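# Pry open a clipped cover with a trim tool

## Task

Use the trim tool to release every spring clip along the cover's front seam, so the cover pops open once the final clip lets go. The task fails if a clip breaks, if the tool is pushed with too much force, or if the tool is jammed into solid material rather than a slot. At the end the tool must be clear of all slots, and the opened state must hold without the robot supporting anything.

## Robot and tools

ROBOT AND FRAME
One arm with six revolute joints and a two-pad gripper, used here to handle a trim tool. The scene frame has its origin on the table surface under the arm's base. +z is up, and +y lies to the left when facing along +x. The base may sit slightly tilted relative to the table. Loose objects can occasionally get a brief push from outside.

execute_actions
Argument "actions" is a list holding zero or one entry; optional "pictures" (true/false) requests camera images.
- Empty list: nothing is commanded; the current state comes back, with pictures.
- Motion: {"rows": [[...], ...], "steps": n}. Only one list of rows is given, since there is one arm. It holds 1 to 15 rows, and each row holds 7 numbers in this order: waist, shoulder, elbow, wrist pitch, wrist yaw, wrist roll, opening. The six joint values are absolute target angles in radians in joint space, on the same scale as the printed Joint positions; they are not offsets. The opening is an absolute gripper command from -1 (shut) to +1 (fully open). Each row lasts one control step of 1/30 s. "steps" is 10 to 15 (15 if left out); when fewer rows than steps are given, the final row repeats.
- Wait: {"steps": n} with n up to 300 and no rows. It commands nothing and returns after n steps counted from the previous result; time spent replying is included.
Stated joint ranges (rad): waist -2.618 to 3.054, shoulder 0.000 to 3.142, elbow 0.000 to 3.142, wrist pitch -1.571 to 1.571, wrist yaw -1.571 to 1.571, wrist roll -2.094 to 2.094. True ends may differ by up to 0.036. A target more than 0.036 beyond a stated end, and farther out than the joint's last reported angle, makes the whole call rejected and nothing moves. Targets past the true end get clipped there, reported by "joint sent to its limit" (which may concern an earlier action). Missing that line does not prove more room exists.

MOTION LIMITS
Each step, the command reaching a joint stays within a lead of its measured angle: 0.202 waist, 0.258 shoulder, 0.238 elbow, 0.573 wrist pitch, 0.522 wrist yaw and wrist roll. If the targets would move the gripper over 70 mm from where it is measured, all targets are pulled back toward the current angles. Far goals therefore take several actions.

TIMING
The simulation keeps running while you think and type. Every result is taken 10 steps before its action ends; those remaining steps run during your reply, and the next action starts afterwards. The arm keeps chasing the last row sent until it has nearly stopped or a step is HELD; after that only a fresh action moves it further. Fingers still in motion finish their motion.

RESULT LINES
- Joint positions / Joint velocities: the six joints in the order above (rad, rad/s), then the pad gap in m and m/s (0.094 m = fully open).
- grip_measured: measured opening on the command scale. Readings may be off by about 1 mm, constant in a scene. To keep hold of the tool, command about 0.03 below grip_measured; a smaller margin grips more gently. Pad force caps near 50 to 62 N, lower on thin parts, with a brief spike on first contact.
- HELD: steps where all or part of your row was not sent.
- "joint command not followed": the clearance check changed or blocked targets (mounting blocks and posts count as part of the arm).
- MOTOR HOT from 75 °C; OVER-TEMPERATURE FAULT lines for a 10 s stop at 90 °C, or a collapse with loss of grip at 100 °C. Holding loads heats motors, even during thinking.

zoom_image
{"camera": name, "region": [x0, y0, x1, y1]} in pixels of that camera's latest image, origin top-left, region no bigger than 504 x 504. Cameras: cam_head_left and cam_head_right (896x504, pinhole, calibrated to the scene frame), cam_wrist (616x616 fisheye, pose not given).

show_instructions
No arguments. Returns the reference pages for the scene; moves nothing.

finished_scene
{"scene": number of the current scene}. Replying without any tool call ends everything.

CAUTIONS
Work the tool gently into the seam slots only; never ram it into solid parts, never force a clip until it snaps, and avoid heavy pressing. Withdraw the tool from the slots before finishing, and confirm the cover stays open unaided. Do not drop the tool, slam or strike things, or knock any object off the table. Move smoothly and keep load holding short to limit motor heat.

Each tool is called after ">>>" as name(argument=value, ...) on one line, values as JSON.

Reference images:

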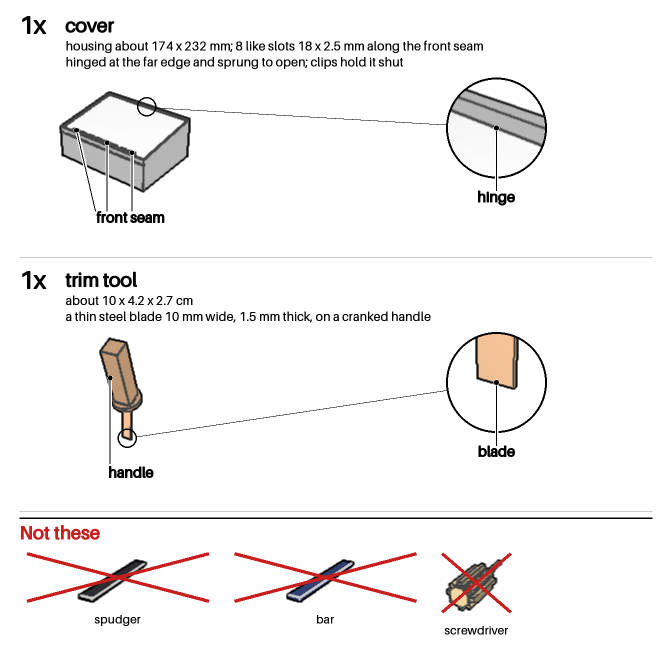

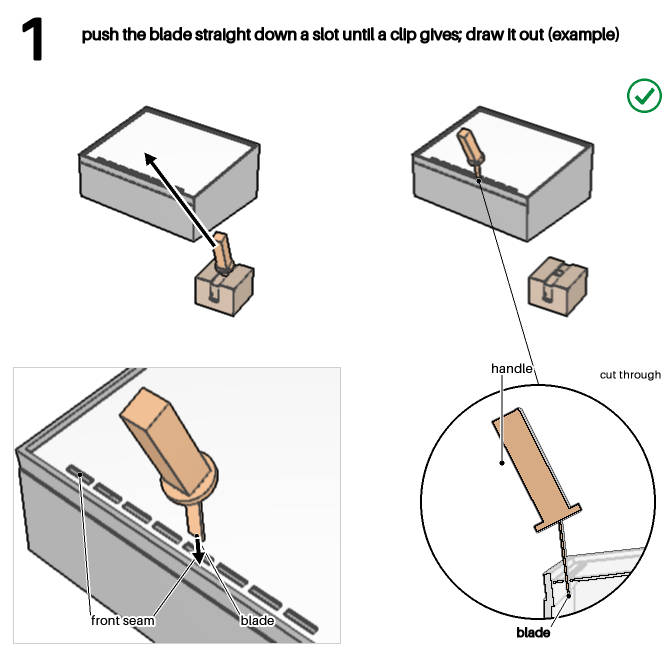

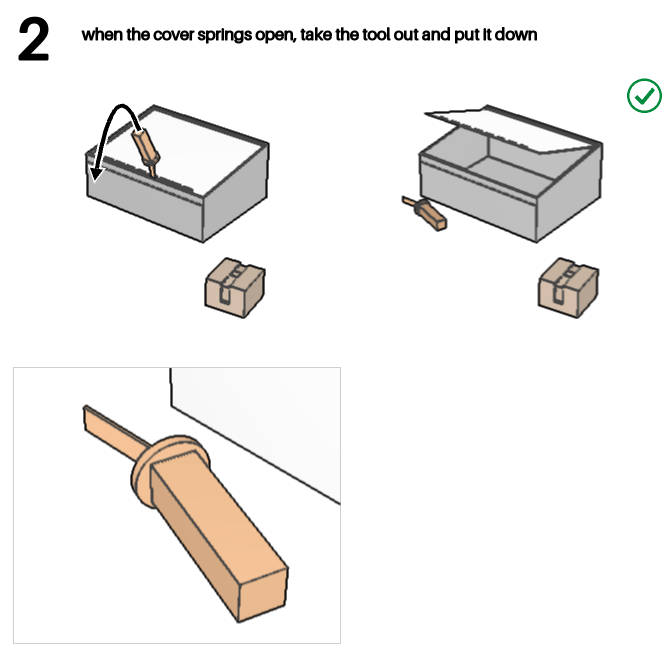

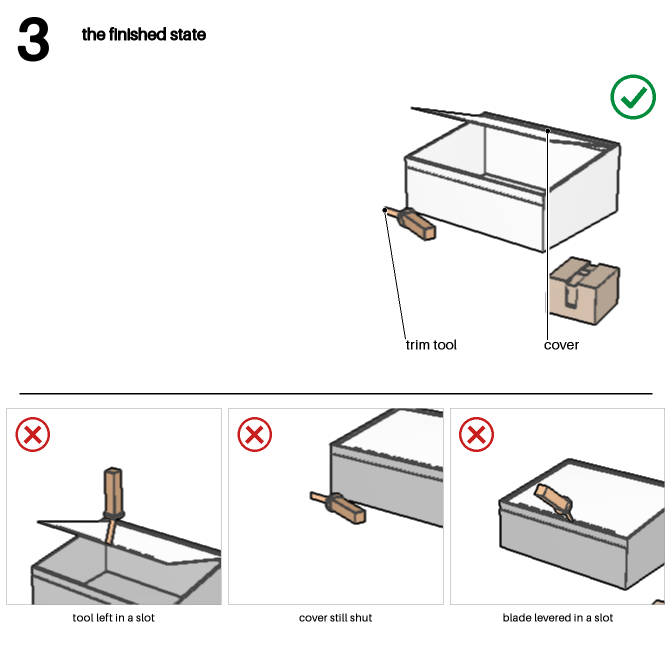

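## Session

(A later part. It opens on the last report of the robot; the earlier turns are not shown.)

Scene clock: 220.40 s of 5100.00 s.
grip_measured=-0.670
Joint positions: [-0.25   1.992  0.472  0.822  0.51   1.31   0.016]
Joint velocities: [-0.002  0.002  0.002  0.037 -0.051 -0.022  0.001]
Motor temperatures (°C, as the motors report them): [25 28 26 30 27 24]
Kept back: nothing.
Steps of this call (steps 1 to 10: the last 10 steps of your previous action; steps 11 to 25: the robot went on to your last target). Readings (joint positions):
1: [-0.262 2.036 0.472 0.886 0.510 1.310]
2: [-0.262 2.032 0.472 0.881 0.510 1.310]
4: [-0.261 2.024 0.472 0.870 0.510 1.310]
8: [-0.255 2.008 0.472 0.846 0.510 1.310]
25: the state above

>>> execute_actions(actions=[{"rows":[[-0.232,1.972,0.49,0.797,0.5,1.315,-0.7],[-0.231,1.966,0.49,0.793,0.5,1.315,-0.7],[-0.23,1.96,0.49,0.789,0.5,1.315,-0.7],[-0.229,1.954,0.49,0.785,0.5,1.315,-0.7],[-0.228,1.948,0.49,0.781,0.5,1.315,-0.7],[-0.227,1.942,0.49,0.777,0.5,1.315,-0.7],[-0.225,1.936,0.49,0.773,0.505,1.32,-0.7],[-0.222,1.93,0.49,0.769,0.51,1.325,-0.7],[-0.218,1.926,0.49,0.765,0.515,1.33,-0.7],[-0.213,1.924,0.49,0.762,0.52,1.335,-0.7],[-0.207,1.926,0.49,0.76,0.525,1.34,-0.7],[-0.2,1.932,0.49,0.76,0.53,1.345,-0.7],[-0.193,1.94,0.49,0.76,0.535,1.35,-0.7],[-0.186,1.95,0.49,0.762,0.54,1.355,-0.7],[-0.179,1.96,0.49,0.766,0.545,1.36,-0.7]],"steps":15}])

>>> execute_actions(actions=[{"rows":[[-0.173,1.972,0.49,0.772,0.55,1.365,-0.7],[-0.167,1.984,0.49,0.778,0.555,1.37,-0.7],[-0.162,1.996,0.49,0.782,0.56,1.372,-0.7],[-0.158,2.004,0.49,0.785,0.562,1.372,-0.7],[-0.156,2.01,0.49,0.785,0.562,1.372,-0.7],[-0.156,2.014,0.49,0.785,0.562,1.372,-0.7]],"steps":12}])

>>> execute_actions(actions=[{"steps":25}], pictures=true)

>>> zoom_image(camera="cam_wrist", region=[295,245,365,308])

Scene clock: 222.93 s of 5100.00 s.
grip_measured=-0.670
Joint positions: [-0.25   1.977  0.472  0.804  0.509  1.31   0.016]
Joint velocities: [ 0.017 -0.164 -0.012 -0.154 -0.007  0.037  0.   ]
Motor temperatures (°C, as the motors report them): [25 28 26 30 27 24]
Steps of this call (steps 1 to 15: the robot went on to your last target; steps 16 to 71: nothing new was sent; steps 72 to 76: the first 5 steps of this action). Readings (joint positions):
72: [-0.250 1.992 0.472 0.821 0.510 1.310]
73: [-0.250 1.991 0.472 0.819 0.509 1.310]
75: [-0.250 1.982 0.472 0.810 0.509 1.310]
76: the state above

Scene clock: 223.33 s of 5100.00 s.
grip_measured=-0.670
Joint positions: [-0.194  1.946  0.472  0.787  0.527  1.344  0.016]
Joint velocities: [ 0.193  0.173  0.012 -0.066  0.11   0.139 -0.   ]
Motor temperatures (°C, as the motors report them): [25 28 26 30 27 24]
Steps of this call (steps 1 to 10: the last 10 steps of your previous action; steps 11 to 12: the first 2 steps of this action). Readings (joint positions):
11: [-0.201 1.941 0.472 0.786 0.523 1.340]
12: the state above

Scene clock: 224.17 s of 5100.00 s.
grip_measured=-0.670
Joint positions: [-0.172  2.     0.472  0.788  0.549  1.365  0.016]
Joint velocities: [-0.017 -0.012  0.002 -0.037 -0.037 -0.007  0.   ]
Motor temperatures (°C, as the motors report them): [25 28 26 30 27 24]
Kept back: nothing.
Steps of this call (steps 1 to 10: the last 10 steps of your previous action; steps 11 to 25: the robot went on to your last target). Readings (joint positions):
1: [-0.188 1.954 0.472 0.788 0.531 1.348]
2: [-0.182 1.965 0.472 0.788 0.535 1.352]
4: [-0.174 1.986 0.472 0.788 0.539 1.356]
8: [-0.172 2.000 0.472 0.788 0.544 1.362]
25: the state above

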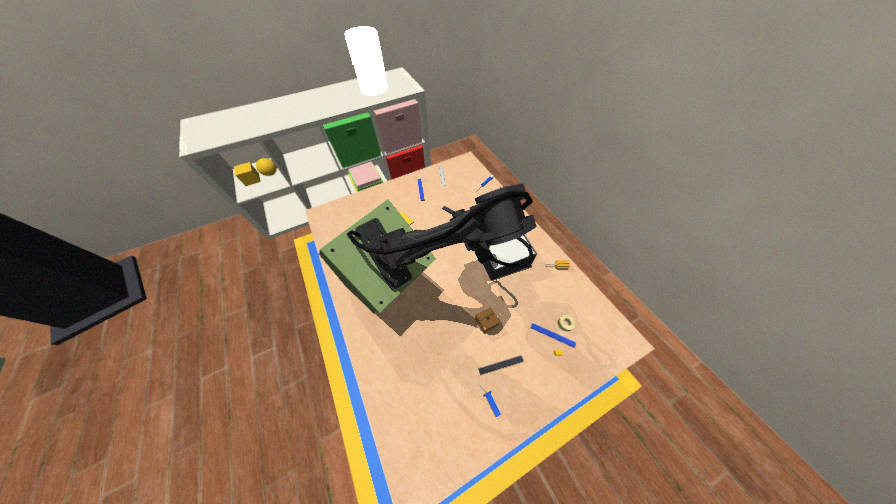

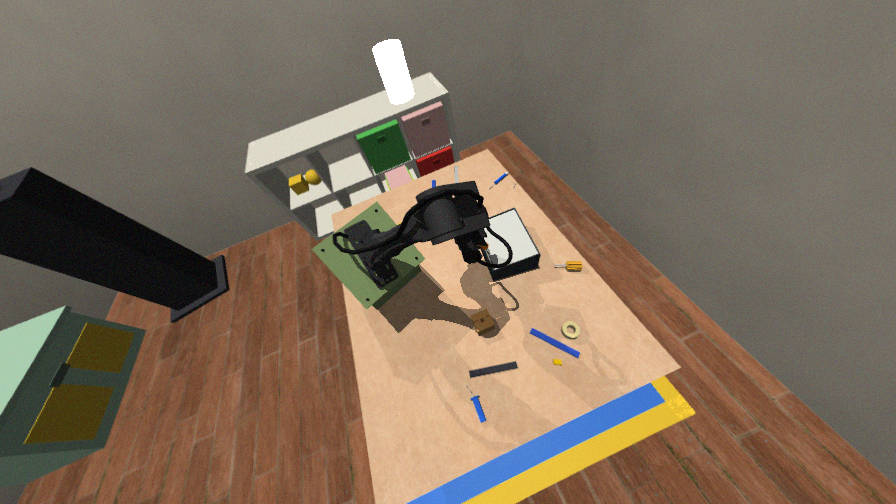

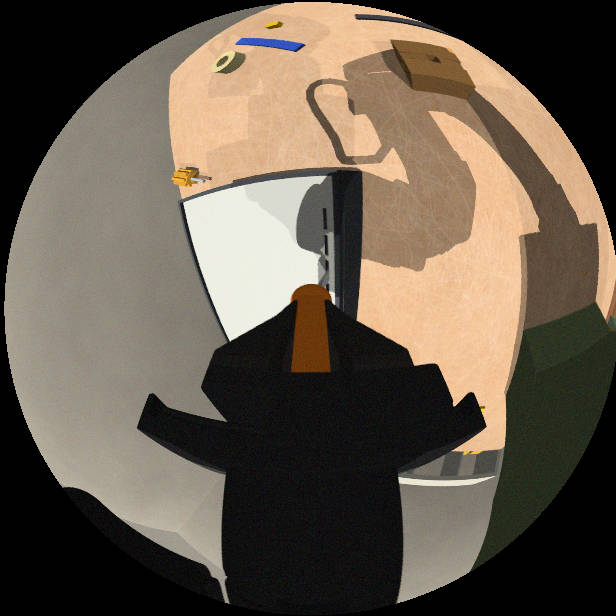

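Region (295, 245, 365, 308) of cam_wrist's 616x616 image, scaled by 7.200, with more detail than that image has; it fills the top 454 rows of this view, and the rest is white.

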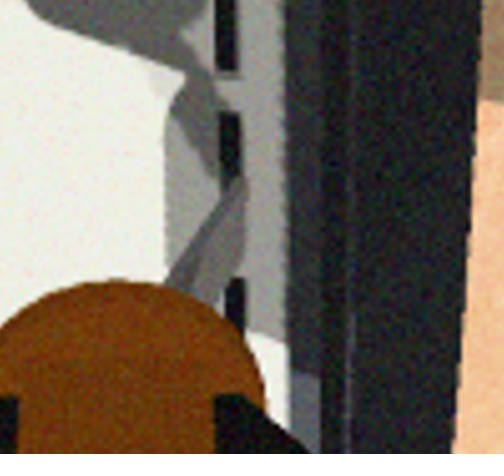

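>>> zoom_image(camera="cam_wrist", region=[280,170,380,310])

Region (280, 170, 380, 310) of cam_wrist's 616x616 image, scaled by 3.600, with more detail than that image has; it fills the left 360 columns of this view, and the rest is white.

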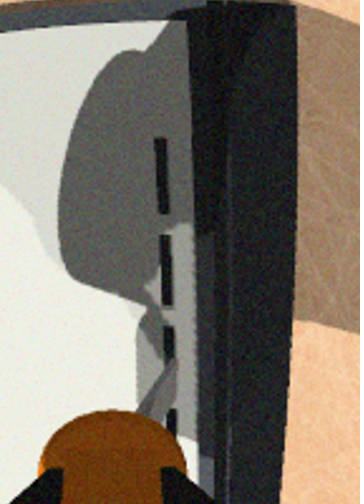

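>>> execute_actions(actions=[{"rows":[[-0.18,2.016,0.49,0.796,0.562,1.372,-0.7],[-0.184,2.018,0.49,0.799,0.562,1.372,-0.7],[-0.188,2.02,0.49,0.802,0.562,1.372,-0.7],[-0.191,2.022,0.49,0.805,0.562,1.372,-0.7],[-0.194,2.024,0.49,0.808,0.562,1.372,-0.7],[-0.195,2.026,0.49,0.811,0.562,1.372,-0.7],[-0.195,2.028,0.49,0.814,0.562,1.372,-0.7],[-0.195,2.03,0.49,0.817,0.562,1.372,-0.7],[-0.195,2.032,0.49,0.82,0.562,1.372,-0.7],[-0.195,2.034,0.49,0.822,0.562,1.372,-0.7],[-0.195,2.036,0.49,0.824,0.562,1.372,-0.7]],"steps":12}])

>>> execute_actions(actions=[{"steps":25}], pictures=true)

>>> zoom_image(camera="cam_wrist", region=[295,245,365,308])

Scene clock: 225.60 s of 5100.00 s.
grip_measured=-0.670
Joint positions: [-0.172  2.     0.472  0.788  0.549  1.365  0.016]
Joint velocities: [ 0.007 -0.022 -0.012 -0.081 -0.051  0.051  0.   ]
Motor temperatures (°C, as the motors report them): [25 28 26 30 27 24]
Steps of this call (steps 1 to 15: the robot went on to your last target; steps 16 to 41: nothing new was sent; steps 42 to 43: the first 2 steps of this action). Readings (joint positions):
42: [-0.172 2.000 0.472 0.788 0.549 1.365]
43: the state above

Scene clock: 226.43 s of 5100.00 s.
grip_measured=-0.670
Joint positions: [-0.189  2.018  0.472  0.817  0.55   1.365  0.016]
Joint velocities: [-0.007 -0.002 -0.007 -0.022  0.051  0.007 -0.001]
Motor temperatures (°C, as the motors report them): [25 28 26 30 27 24]
Kept back: nothing.
Steps of this call (steps 1 to 10: the last 10 steps of your previous action; steps 11 to 25: the robot went on to your last target). Readings (joint positions):
1: [-0.173 2.000 0.472 0.789 0.549 1.365]
2: [-0.175 2.000 0.472 0.791 0.549 1.365]
4: [-0.183 2.000 0.472 0.795 0.549 1.365]
8: [-0.189 2.010 0.472 0.807 0.550 1.365]
25: the state above

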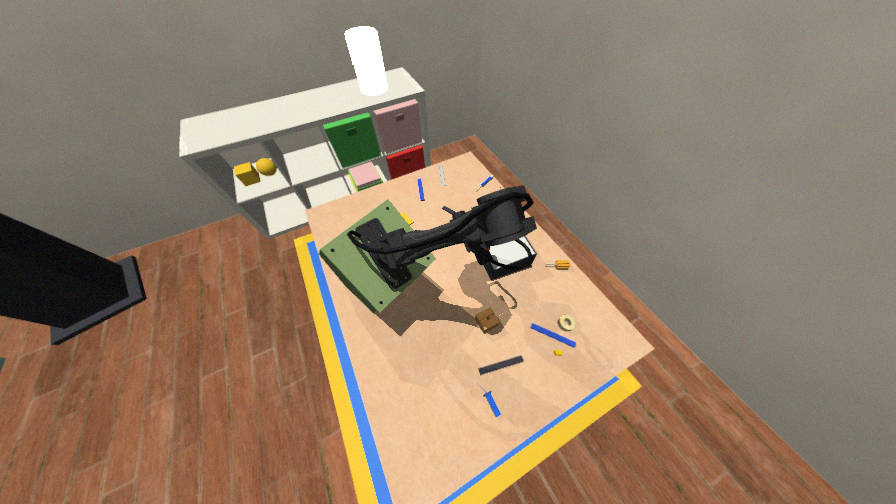

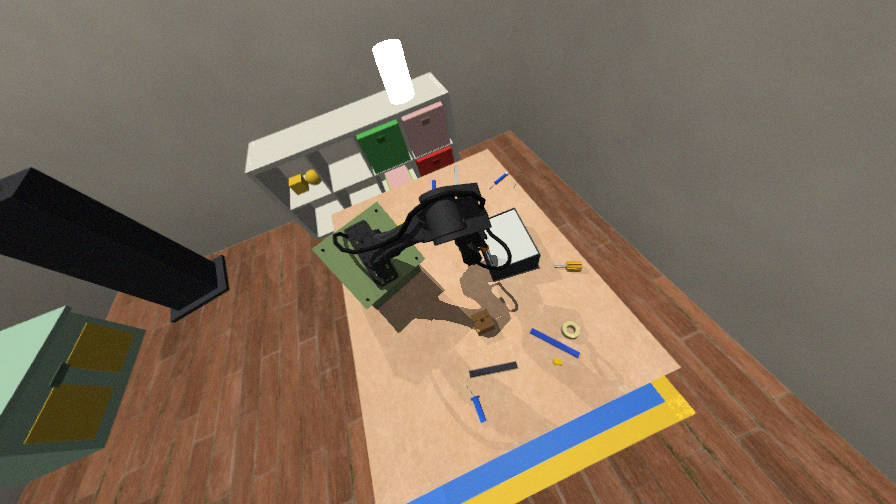

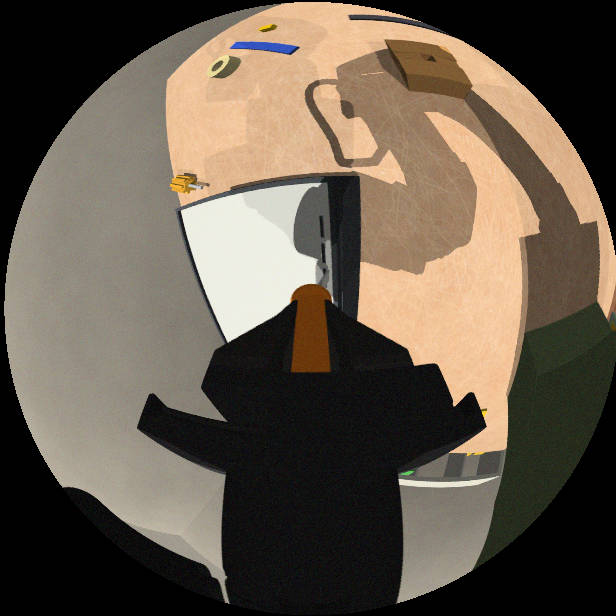

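Region (295, 245, 365, 308) of cam_wrist's 616x616 image, scaled by 7.200, with more detail than that image has; it fills the top 454 rows of this view, and the rest is white.

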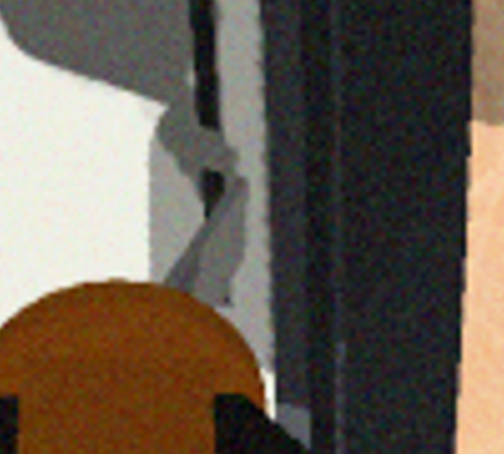

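>>> execute_actions(actions=[{"rows":[[-0.161,2.034,0.49,0.828,0.562,1.372,-0.7],[-0.161,2.034,0.49,0.831,0.562,1.372,-0.7],[-0.179,2.034,0.49,0.833,0.562,1.372,-0.7]],"steps":10}])

>>> execute_actions(actions=[{"steps":25}], pictures=true)

>>> zoom_image(camera="cam_wrist", region=[295,245,365,308])

Scene clock: 227.13 s of 5100.00 s.
grip_measured=-0.670
Joint positions: [-0.189  2.018  0.472  0.817  0.55   1.365  0.016]
Joint velocities: [-0.002 -0.002 -0.002 -0.066 -0.022 -0.007 -0.002]
Motor temperatures (°C, as the motors report them): [25 28 26 30 27 24]
Kept back: the last 10 steps of this action.
Steps of this call (steps 1 to 15: the robot went on to your last target; steps 16 to 21: nothing new was sent). Readings (joint positions):
1: [-0.189 2.018 0.472 0.817 0.550 1.365]
2: [-0.189 2.018 0.472 0.817 0.550 1.365]
4: [-0.189 2.018 0.472 0.817 0.550 1.365]
8: [-0.189 2.018 0.472 0.817 0.550 1.365]
21: the state above

Scene clock: 227.97 s of 5100.00 s.
grip_measured=-0.670
Joint positions: [-0.185  2.018  0.472  0.826  0.552  1.366  0.016]
Joint velocities: [-0.017  0.002 -0.002 -0.007  0.022 -0.095 -0.001]
Motor temperatures (°C, as the motors report them): [25 28 26 30 27 24]
Kept back: nothing.
Steps of this call (steps 1 to 10: the last 10 steps of your previous action; steps 11 to 15: the robot went on to your last target; steps 16 to 25: nothing new was sent). Readings (joint positions):
1: [-0.188 2.018 0.472 0.818 0.551 1.365]
2: [-0.186 2.018 0.472 0.818 0.551 1.365]
4: [-0.185 2.018 0.472 0.822 0.551 1.365]
8: [-0.185 2.018 0.472 0.825 0.552 1.366]
25: the state above
The arm was judged still, so your last target was given up. Only a new action makes it travel on or press farther. Fingers that are still opening or closing keep moving.

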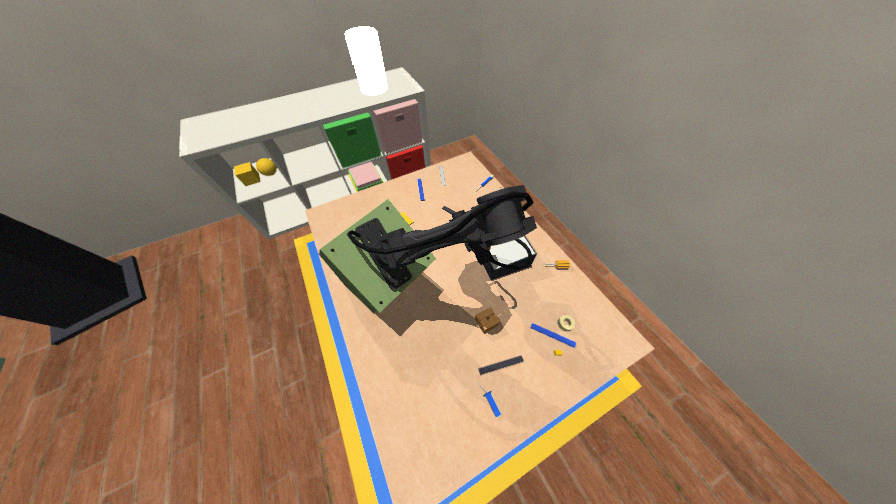

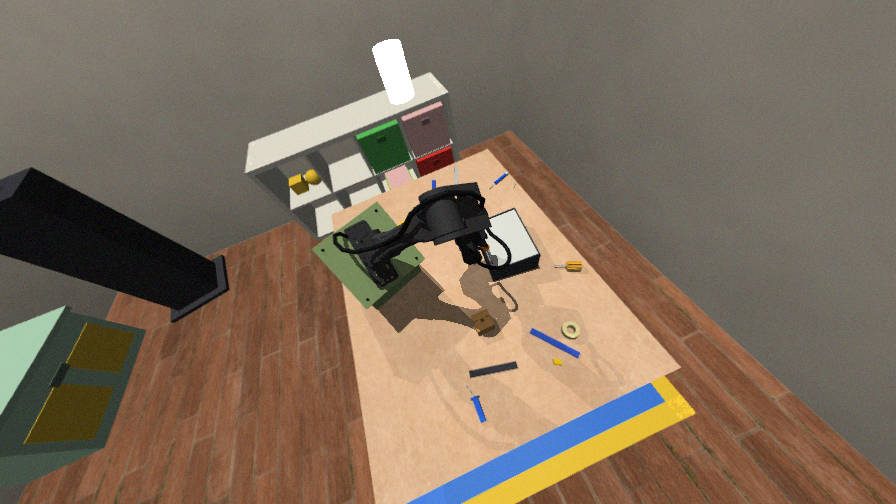

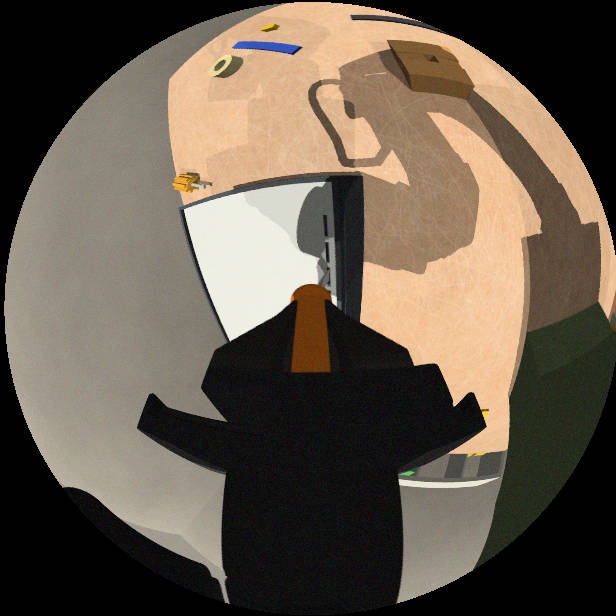

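Region (295, 245, 365, 308) of cam_wrist's 616x616 image, scaled by 7.200, with more detail than that image has; it fills the top 454 rows of this view, and the rest is white.

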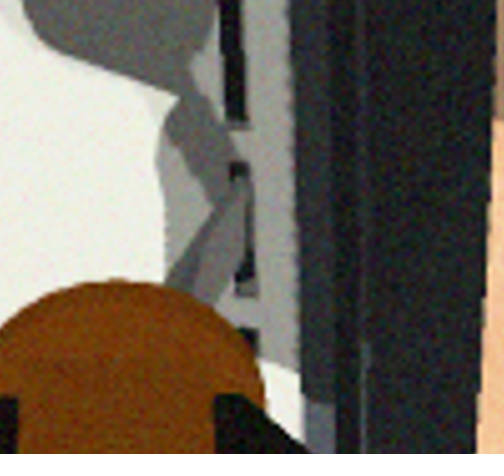

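>>> execute_actions(actions=[{"rows":[[-0.157,2.036,0.49,0.834,0.562,1.372,-0.7],[-0.157,2.038,0.49,0.837,0.562,1.372,-0.7],[-0.175,2.04,0.49,0.84,0.562,1.372,-0.7],[-0.175,2.042,0.49,0.843,0.562,1.372,-0.7],[-0.175,2.045,0.49,0.846,0.562,1.372,-0.7],[-0.175,2.048,0.49,0.849,0.562,1.372,-0.7],[-0.175,2.051,0.49,0.852,0.562,1.372,-0.7],[-0.175,2.054,0.49,0.855,0.562,1.372,-0.7],[-0.175,2.057,0.49,0.857,0.562,1.372,-0.7]],"steps":10}])

>>> execute_actions(actions=[{"steps":28}], pictures=true)

>>> zoom_image(camera="cam_wrist", region=[295,245,365,308])

Scene clock: 229.60 s of 5100.00 s.
grip_measured=-0.670
Joint positions: [-0.185  2.018  0.472  0.826  0.552  1.366  0.016]
Joint velocities: [-0.007  0.007 -0.012  0.051 -0.007 -0.022 -0.001]
Motor temperatures (°C, as the motors report them): [25 28 26 30 27 24]
Kept back: the last 10 steps of this action.
Steps of this call (steps 1 to 49: nothing new was sent). Readings (joint positions):
1: [-0.185 2.018 0.472 0.826 0.552 1.366]
2: [-0.185 2.018 0.472 0.826 0.552 1.366]
4: [-0.185 2.018 0.472 0.826 0.552 1.366]
8: [-0.185 2.018 0.472 0.826 0.552 1.366]
49: the state above

Scene clock: 230.53 s of 5100.00 s.
grip_measured=-0.670
Joint positions: [-0.181  2.039  0.472  0.85   0.553  1.366  0.016]
Joint velocities: [-0.017  0.012  0.002  0.022 -0.037 -0.051 -0.001]
Motor temperatures (°C, as the motors report them): [25 28 26 30 27 24]
Kept back: nothing.
Steps of this call (steps 1 to 10: the last 10 steps of your previous action; steps 11 to 28: the robot went on to your last target). Readings (joint positions):
1: [-0.184 2.018 0.472 0.826 0.552 1.366]
2: [-0.181 2.018 0.472 0.827 0.552 1.366]
4: [-0.181 2.018 0.472 0.830 0.552 1.366]
8: [-0.181 2.028 0.472 0.841 0.553 1.366]
28: the state above

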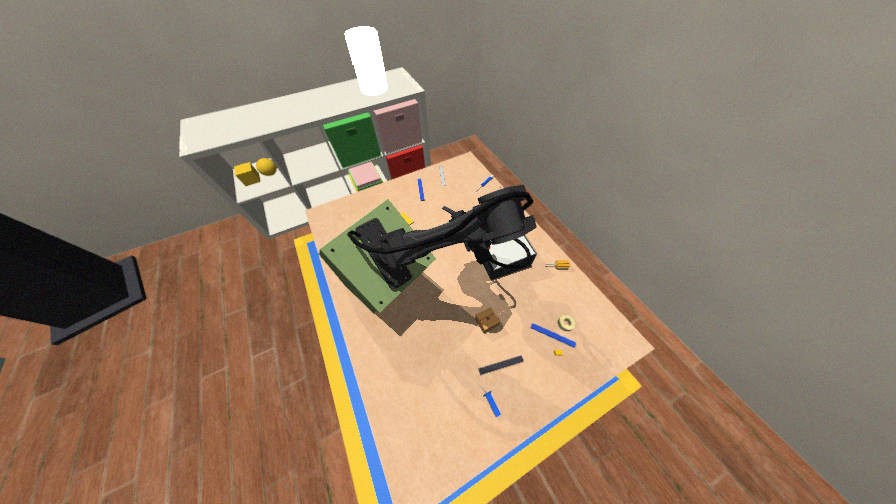

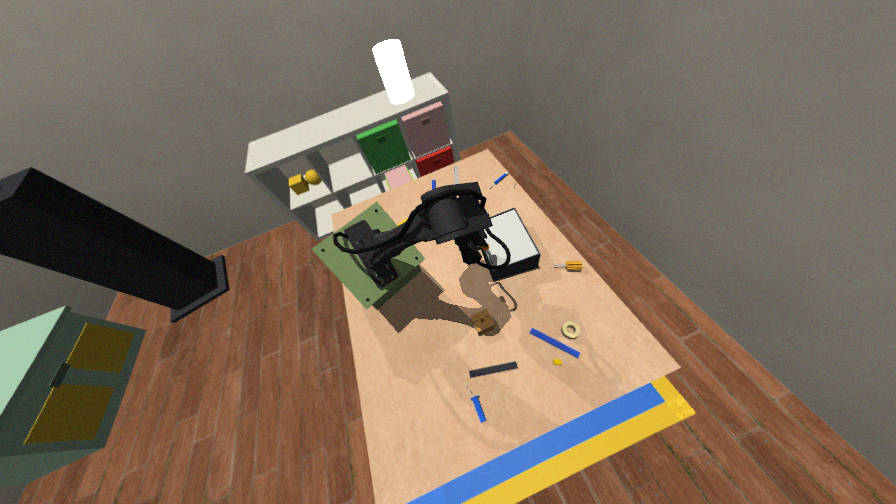

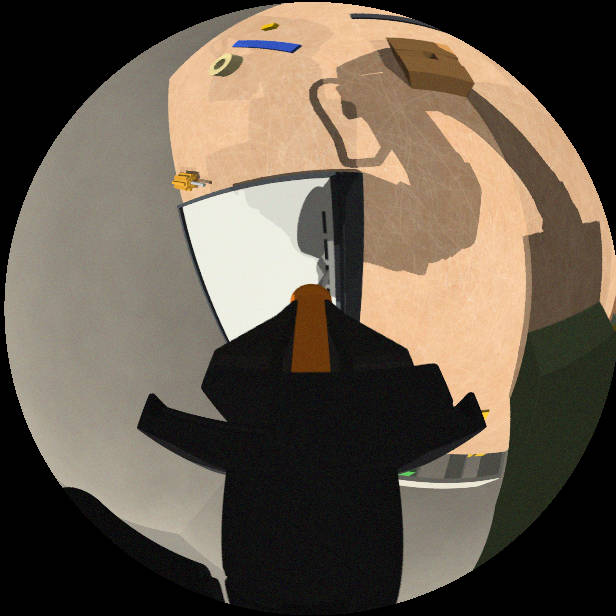

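Region (295, 245, 365, 308) of cam_wrist's 616x616 image, scaled by 7.200, with more detail than that image has; it fills the top 454 rows of this view, and the rest is white.

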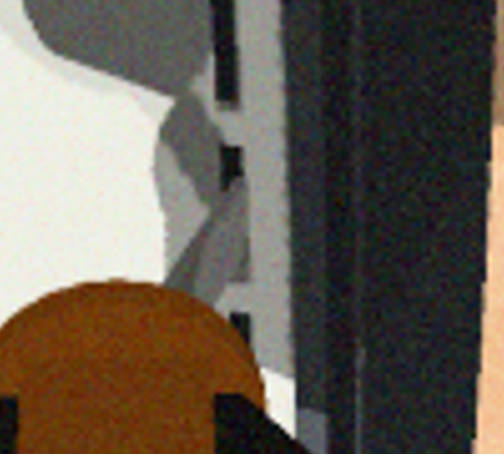

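>>> execute_actions(actions=[{"rows":[[-0.175,2.056,0.49,0.858,0.562,1.372,-0.7],[-0.175,2.058,0.49,0.861,0.562,1.372,-0.7],[-0.175,2.06,0.49,0.864,0.562,1.372,-0.7],[-0.175,2.062,0.49,0.867,0.562,1.372,-0.7],[-0.175,2.064,0.49,0.87,0.562,1.372,-0.7],[-0.175,2.066,0.49,0.873,0.562,1.372,-0.7],[-0.175,2.068,0.49,0.876,0.562,1.372,-0.7],[-0.175,2.07,0.49,0.878,0.562,1.372,-0.7]],"steps":10}])

>>> execute_actions(actions=[{"steps":28}], pictures=true)

>>> zoom_image(camera="cam_wrist", region=[295,245,365,308])

Scene clock: 231.23 s of 5100.00 s.
grip_measured=-0.670
Joint positions: [-0.181  2.039  0.472  0.851  0.553  1.366  0.016]
Joint velocities: [ 0.012 -0.007 -0.012 -0.051 -0.051 -0.037  0.   ]
Motor temperatures (°C, as the motors report them): [25 28 26 30 27 24]
Kept back: the last 10 steps of this action.
Steps of this call (steps 1 to 15: the robot went on to your last target; steps 16 to 21: nothing new was sent). Readings (joint positions):
1: [-0.181 2.039 0.472 0.850 0.553 1.366]
2: [-0.181 2.039 0.472 0.850 0.553 1.366]
4: [-0.181 2.039 0.472 0.850 0.553 1.366]
8: [-0.181 2.039 0.472 0.850 0.553 1.366]
21: the state above

Scene clock: 232.17 s of 5100.00 s.
grip_measured=-0.670
Joint positions: [-0.181  2.052  0.472  0.872  0.553  1.366  0.016]
Joint velocities: [-0.002  0.012  0.017 -0.037 -0.051 -0.081  0.001]
Motor temperatures (°C, as the motors report them): [25 28 26 30 27 24]
Kept back: nothing.
Steps of this call (steps 1 to 10: the last 10 steps of your previous action; steps 11 to 28: the robot went on to your last target). Readings (joint positions):
1: [-0.181 2.039 0.472 0.851 0.553 1.366]
2: [-0.181 2.039 0.472 0.851 0.553 1.366]
4: [-0.181 2.039 0.472 0.853 0.553 1.366]
8: [-0.181 2.043 0.472 0.864 0.553 1.366]
28: the state above

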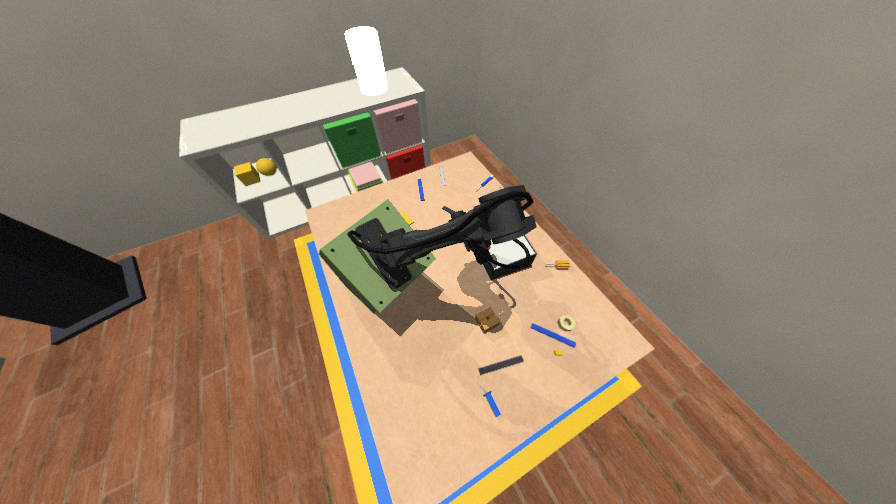

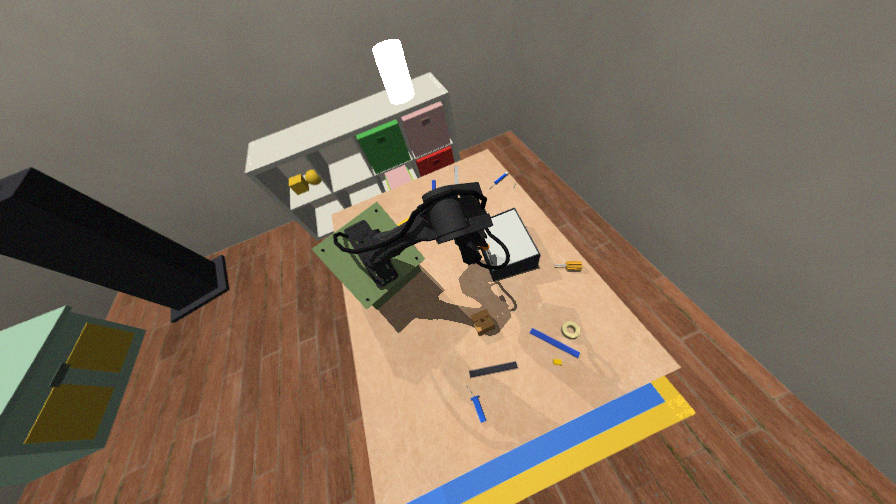

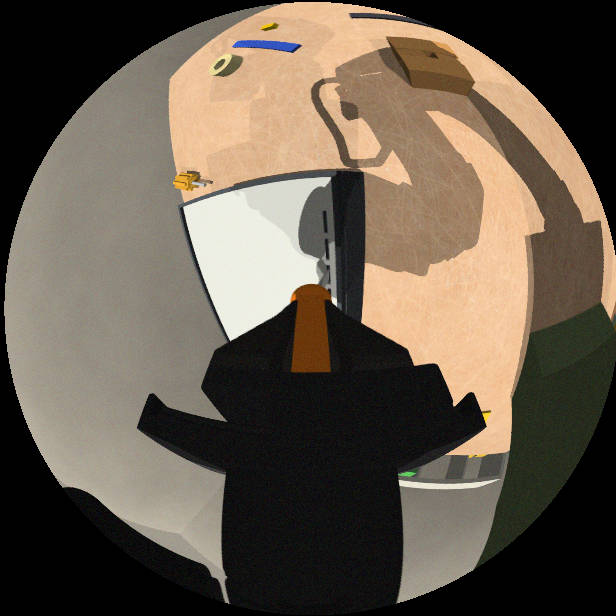

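Region (295, 245, 365, 308) of cam_wrist's 616x616 image, scaled by 7.200, with more detail than that image has; it fills the top 454 rows of this view, and the rest is white.

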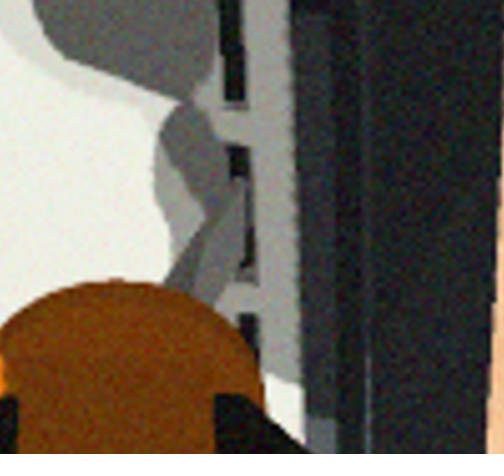

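>>> execute_actions(actions=[{"rows":[[-0.175,2.072,0.49,0.879,0.562,1.372,-0.7],[-0.175,2.074,0.49,0.882,0.562,1.372,-0.7],[-0.175,2.076,0.49,0.885,0.562,1.372,-0.7],[-0.175,2.078,0.49,0.888,0.562,1.372,-0.7],[-0.175,2.08,0.49,0.89,0.562,1.372,-0.7],[-0.175,2.082,0.49,0.892,0.562,1.372,-0.7],[-0.175,2.084,0.49,0.894,0.562,1.372,-0.7],[-0.175,2.086,0.49,0.896,0.562,1.372,-0.7]],"steps":10}])

>>> execute_actions(actions=[{"steps":28}], pictures=true)

>>> zoom_image(camera="cam_wrist", region=[295,245,365,308])

Scene clock: 233.03 s of 5100.00 s.
grip_measured=-0.670
Joint positions: [-0.181  2.052  0.472  0.872  0.553  1.366  0.016]
Joint velocities: [-0.007 -0.007  0.007  0.081 -0.037  0.037 -0.001]
Motor temperatures (°C, as the motors report them): [25 28 26 30 27 24]
Kept back: the last 10 steps of this action.
Steps of this call (steps 1 to 15: the robot went on to your last target; steps 16 to 26: nothing new was sent). Readings (joint positions):
1: [-0.181 2.052 0.472 0.872 0.553 1.366]
2: [-0.181 2.052 0.472 0.872 0.553 1.366]
4: [-0.181 2.052 0.472 0.872 0.553 1.366]
8: [-0.181 2.052 0.472 0.872 0.553 1.366]
26: the state above

Scene clock: 233.97 s of 5100.00 s.
grip_measured=-0.670
Joint positions: [-0.181  2.066  0.472  0.89   0.553  1.366  0.016]
Joint velocities: [ 0.002  0.007  0.002 -0.007  0.007 -0.095  0.001]
Motor temperatures (°C, as the motors report them): [25 28 26 30 27 24]
Kept back: nothing.
Steps of this call (steps 1 to 10: the last 10 steps of your previous action; steps 11 to 28: the robot went on to your last target). Readings (joint positions):
1: [-0.181 2.052 0.472 0.872 0.553 1.366]
2: [-0.181 2.052 0.472 0.872 0.553 1.366]
4: [-0.181 2.052 0.472 0.874 0.553 1.366]
8: [-0.181 2.060 0.472 0.883 0.553 1.366]
28: the state above

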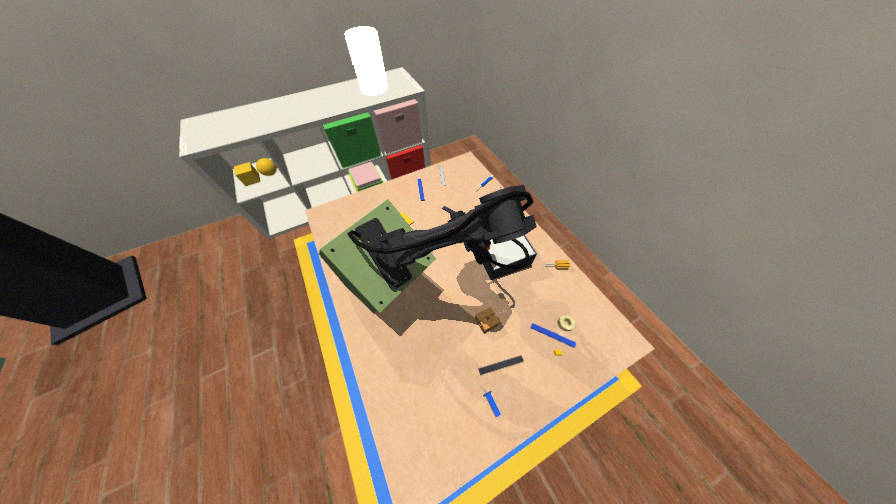

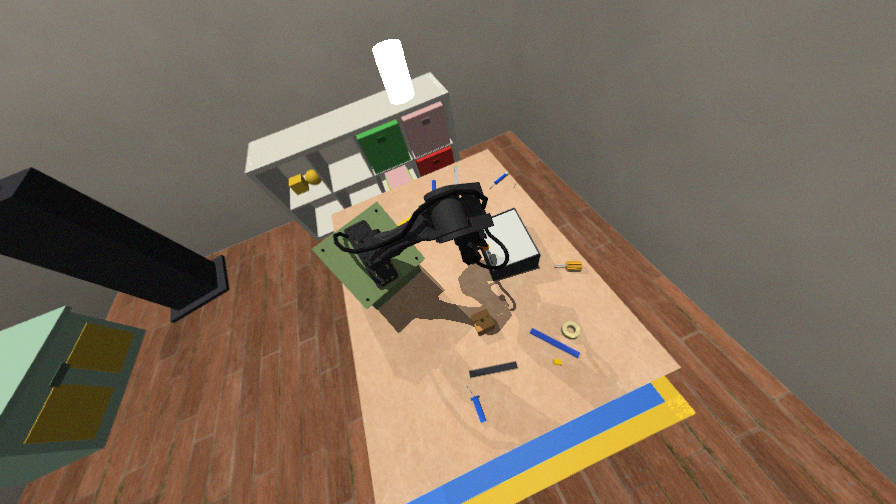

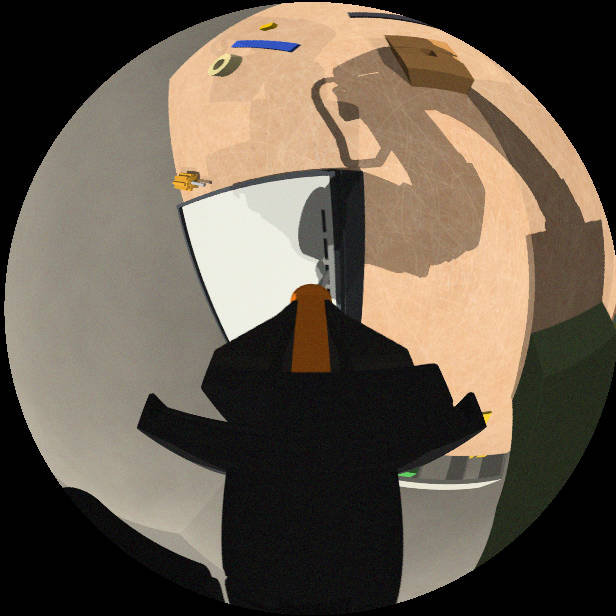

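Region (295, 245, 365, 308) of cam_wrist's 616x616 image, scaled by 7.200, with more detail than that image has; it fills the top 454 rows of this view, and the rest is white.

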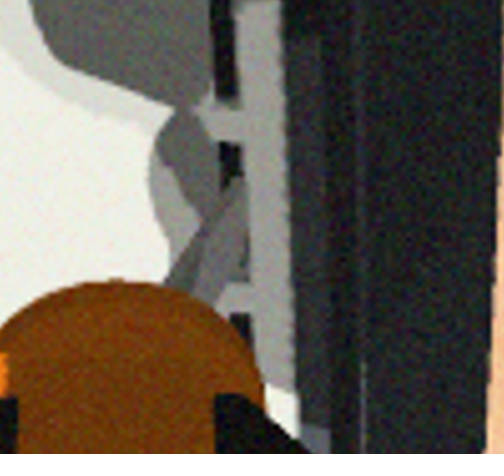

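>>> execute_actions(actions=[{"rows":[[-0.175,2.085,0.49,0.898,0.562,1.372,-0.7],[-0.175,2.087,0.49,0.901,0.562,1.372,-0.7],[-0.175,2.089,0.49,0.904,0.562,1.372,-0.7],[-0.175,2.091,0.49,0.907,0.562,1.372,-0.7],[-0.175,2.092,0.49,0.91,0.562,1.372,-0.7],[-0.175,2.093,0.49,0.913,0.562,1.372,-0.7],[-0.175,2.095,0.49,0.915,0.562,1.372,-0.7],[-0.175,2.096,0.49,0.917,0.562,1.372,-0.7]],"steps":10}])

>>> execute_actions(actions=[{"steps":28}], pictures=true)

>>> zoom_image(camera="cam_wrist", region=[295,245,365,308])

Scene clock: 234.77 s of 5100.00 s.
grip_measured=-0.670
Joint positions: [-0.181  2.066  0.472  0.89   0.553  1.366  0.016]
Joint velocities: [-0.002 -0.007 -0.007 -0.051 -0.051 -0.037 -0.001]
Motor temperatures (°C, as the motors report them): [25 28 26 30 27 24]
Kept back: the last 10 steps of this action.
Steps of this call (steps 1 to 15: the robot went on to your last target; steps 16 to 24: nothing new was sent). Readings (joint positions):
1: [-0.181 2.066 0.472 0.890 0.553 1.366]
2: [-0.181 2.066 0.472 0.890 0.553 1.366]
4: [-0.181 2.066 0.472 0.890 0.553 1.366]
8: [-0.181 2.066 0.472 0.890 0.553 1.366]
24: the state above

Scene clock: 235.70 s of 5100.00 s.
grip_measured=-0.670
Joint positions: [-0.181  2.078  0.472  0.907  0.553  1.366  0.016]
Joint velocities: [ 0.002  0.007 -0.012 -0.022 -0.007 -0.066  0.   ]
Motor temperatures (°C, as the motors report them): [25 28 26 30 27 24]
Kept back: nothing.
Steps of this call (steps 1 to 10: the last 10 steps of your previous action; steps 11 to 28: the robot went on to your last target). Readings (joint positions):
1: [-0.181 2.066 0.472 0.891 0.553 1.366]
2: [-0.181 2.066 0.472 0.891 0.553 1.366]
4: [-0.181 2.066 0.472 0.893 0.553 1.366]
8: [-0.181 2.074 0.472 0.901 0.553 1.366]
28: the state above

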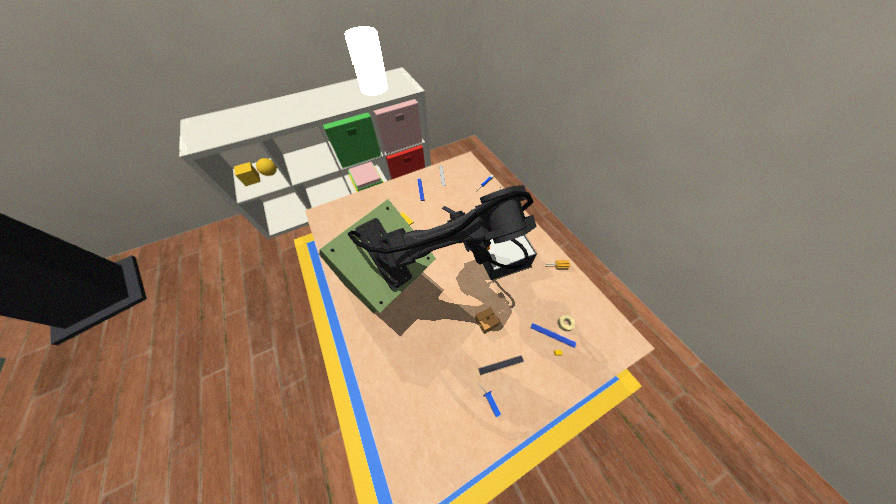

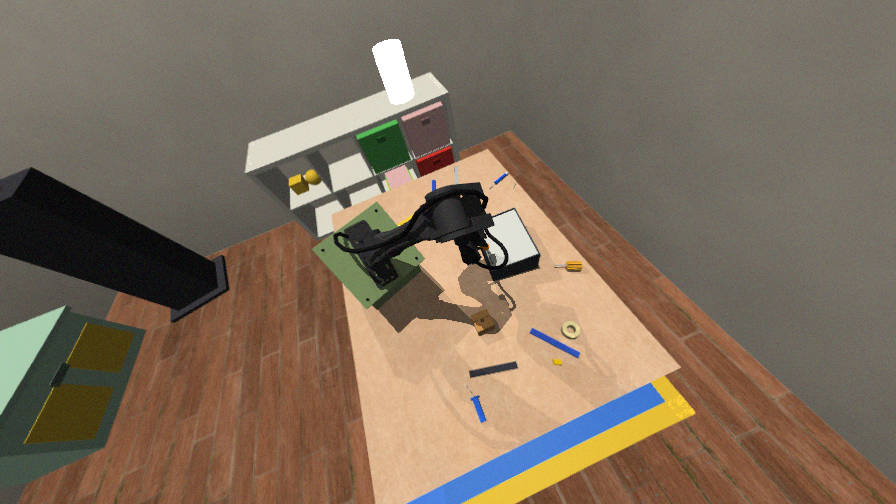

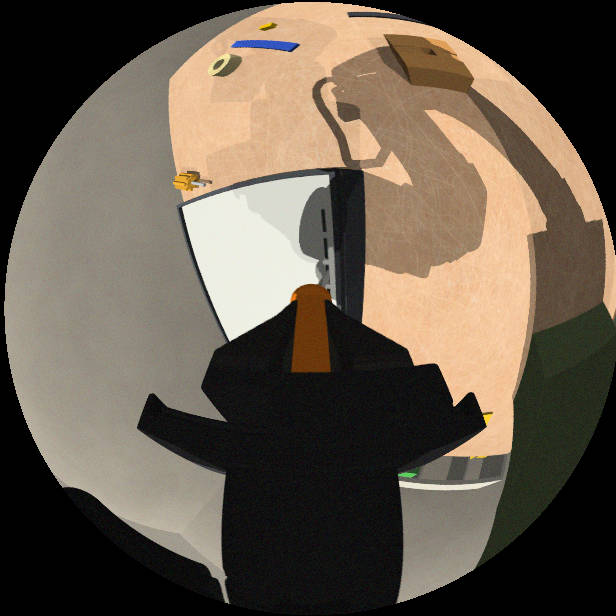

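Region (295, 245, 365, 308) of cam_wrist's 616x616 image, scaled by 7.200, with more detail than that image has; it fills the top 454 rows of this view, and the rest is white.

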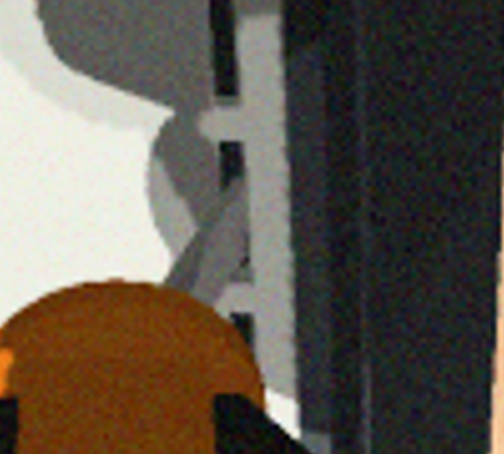

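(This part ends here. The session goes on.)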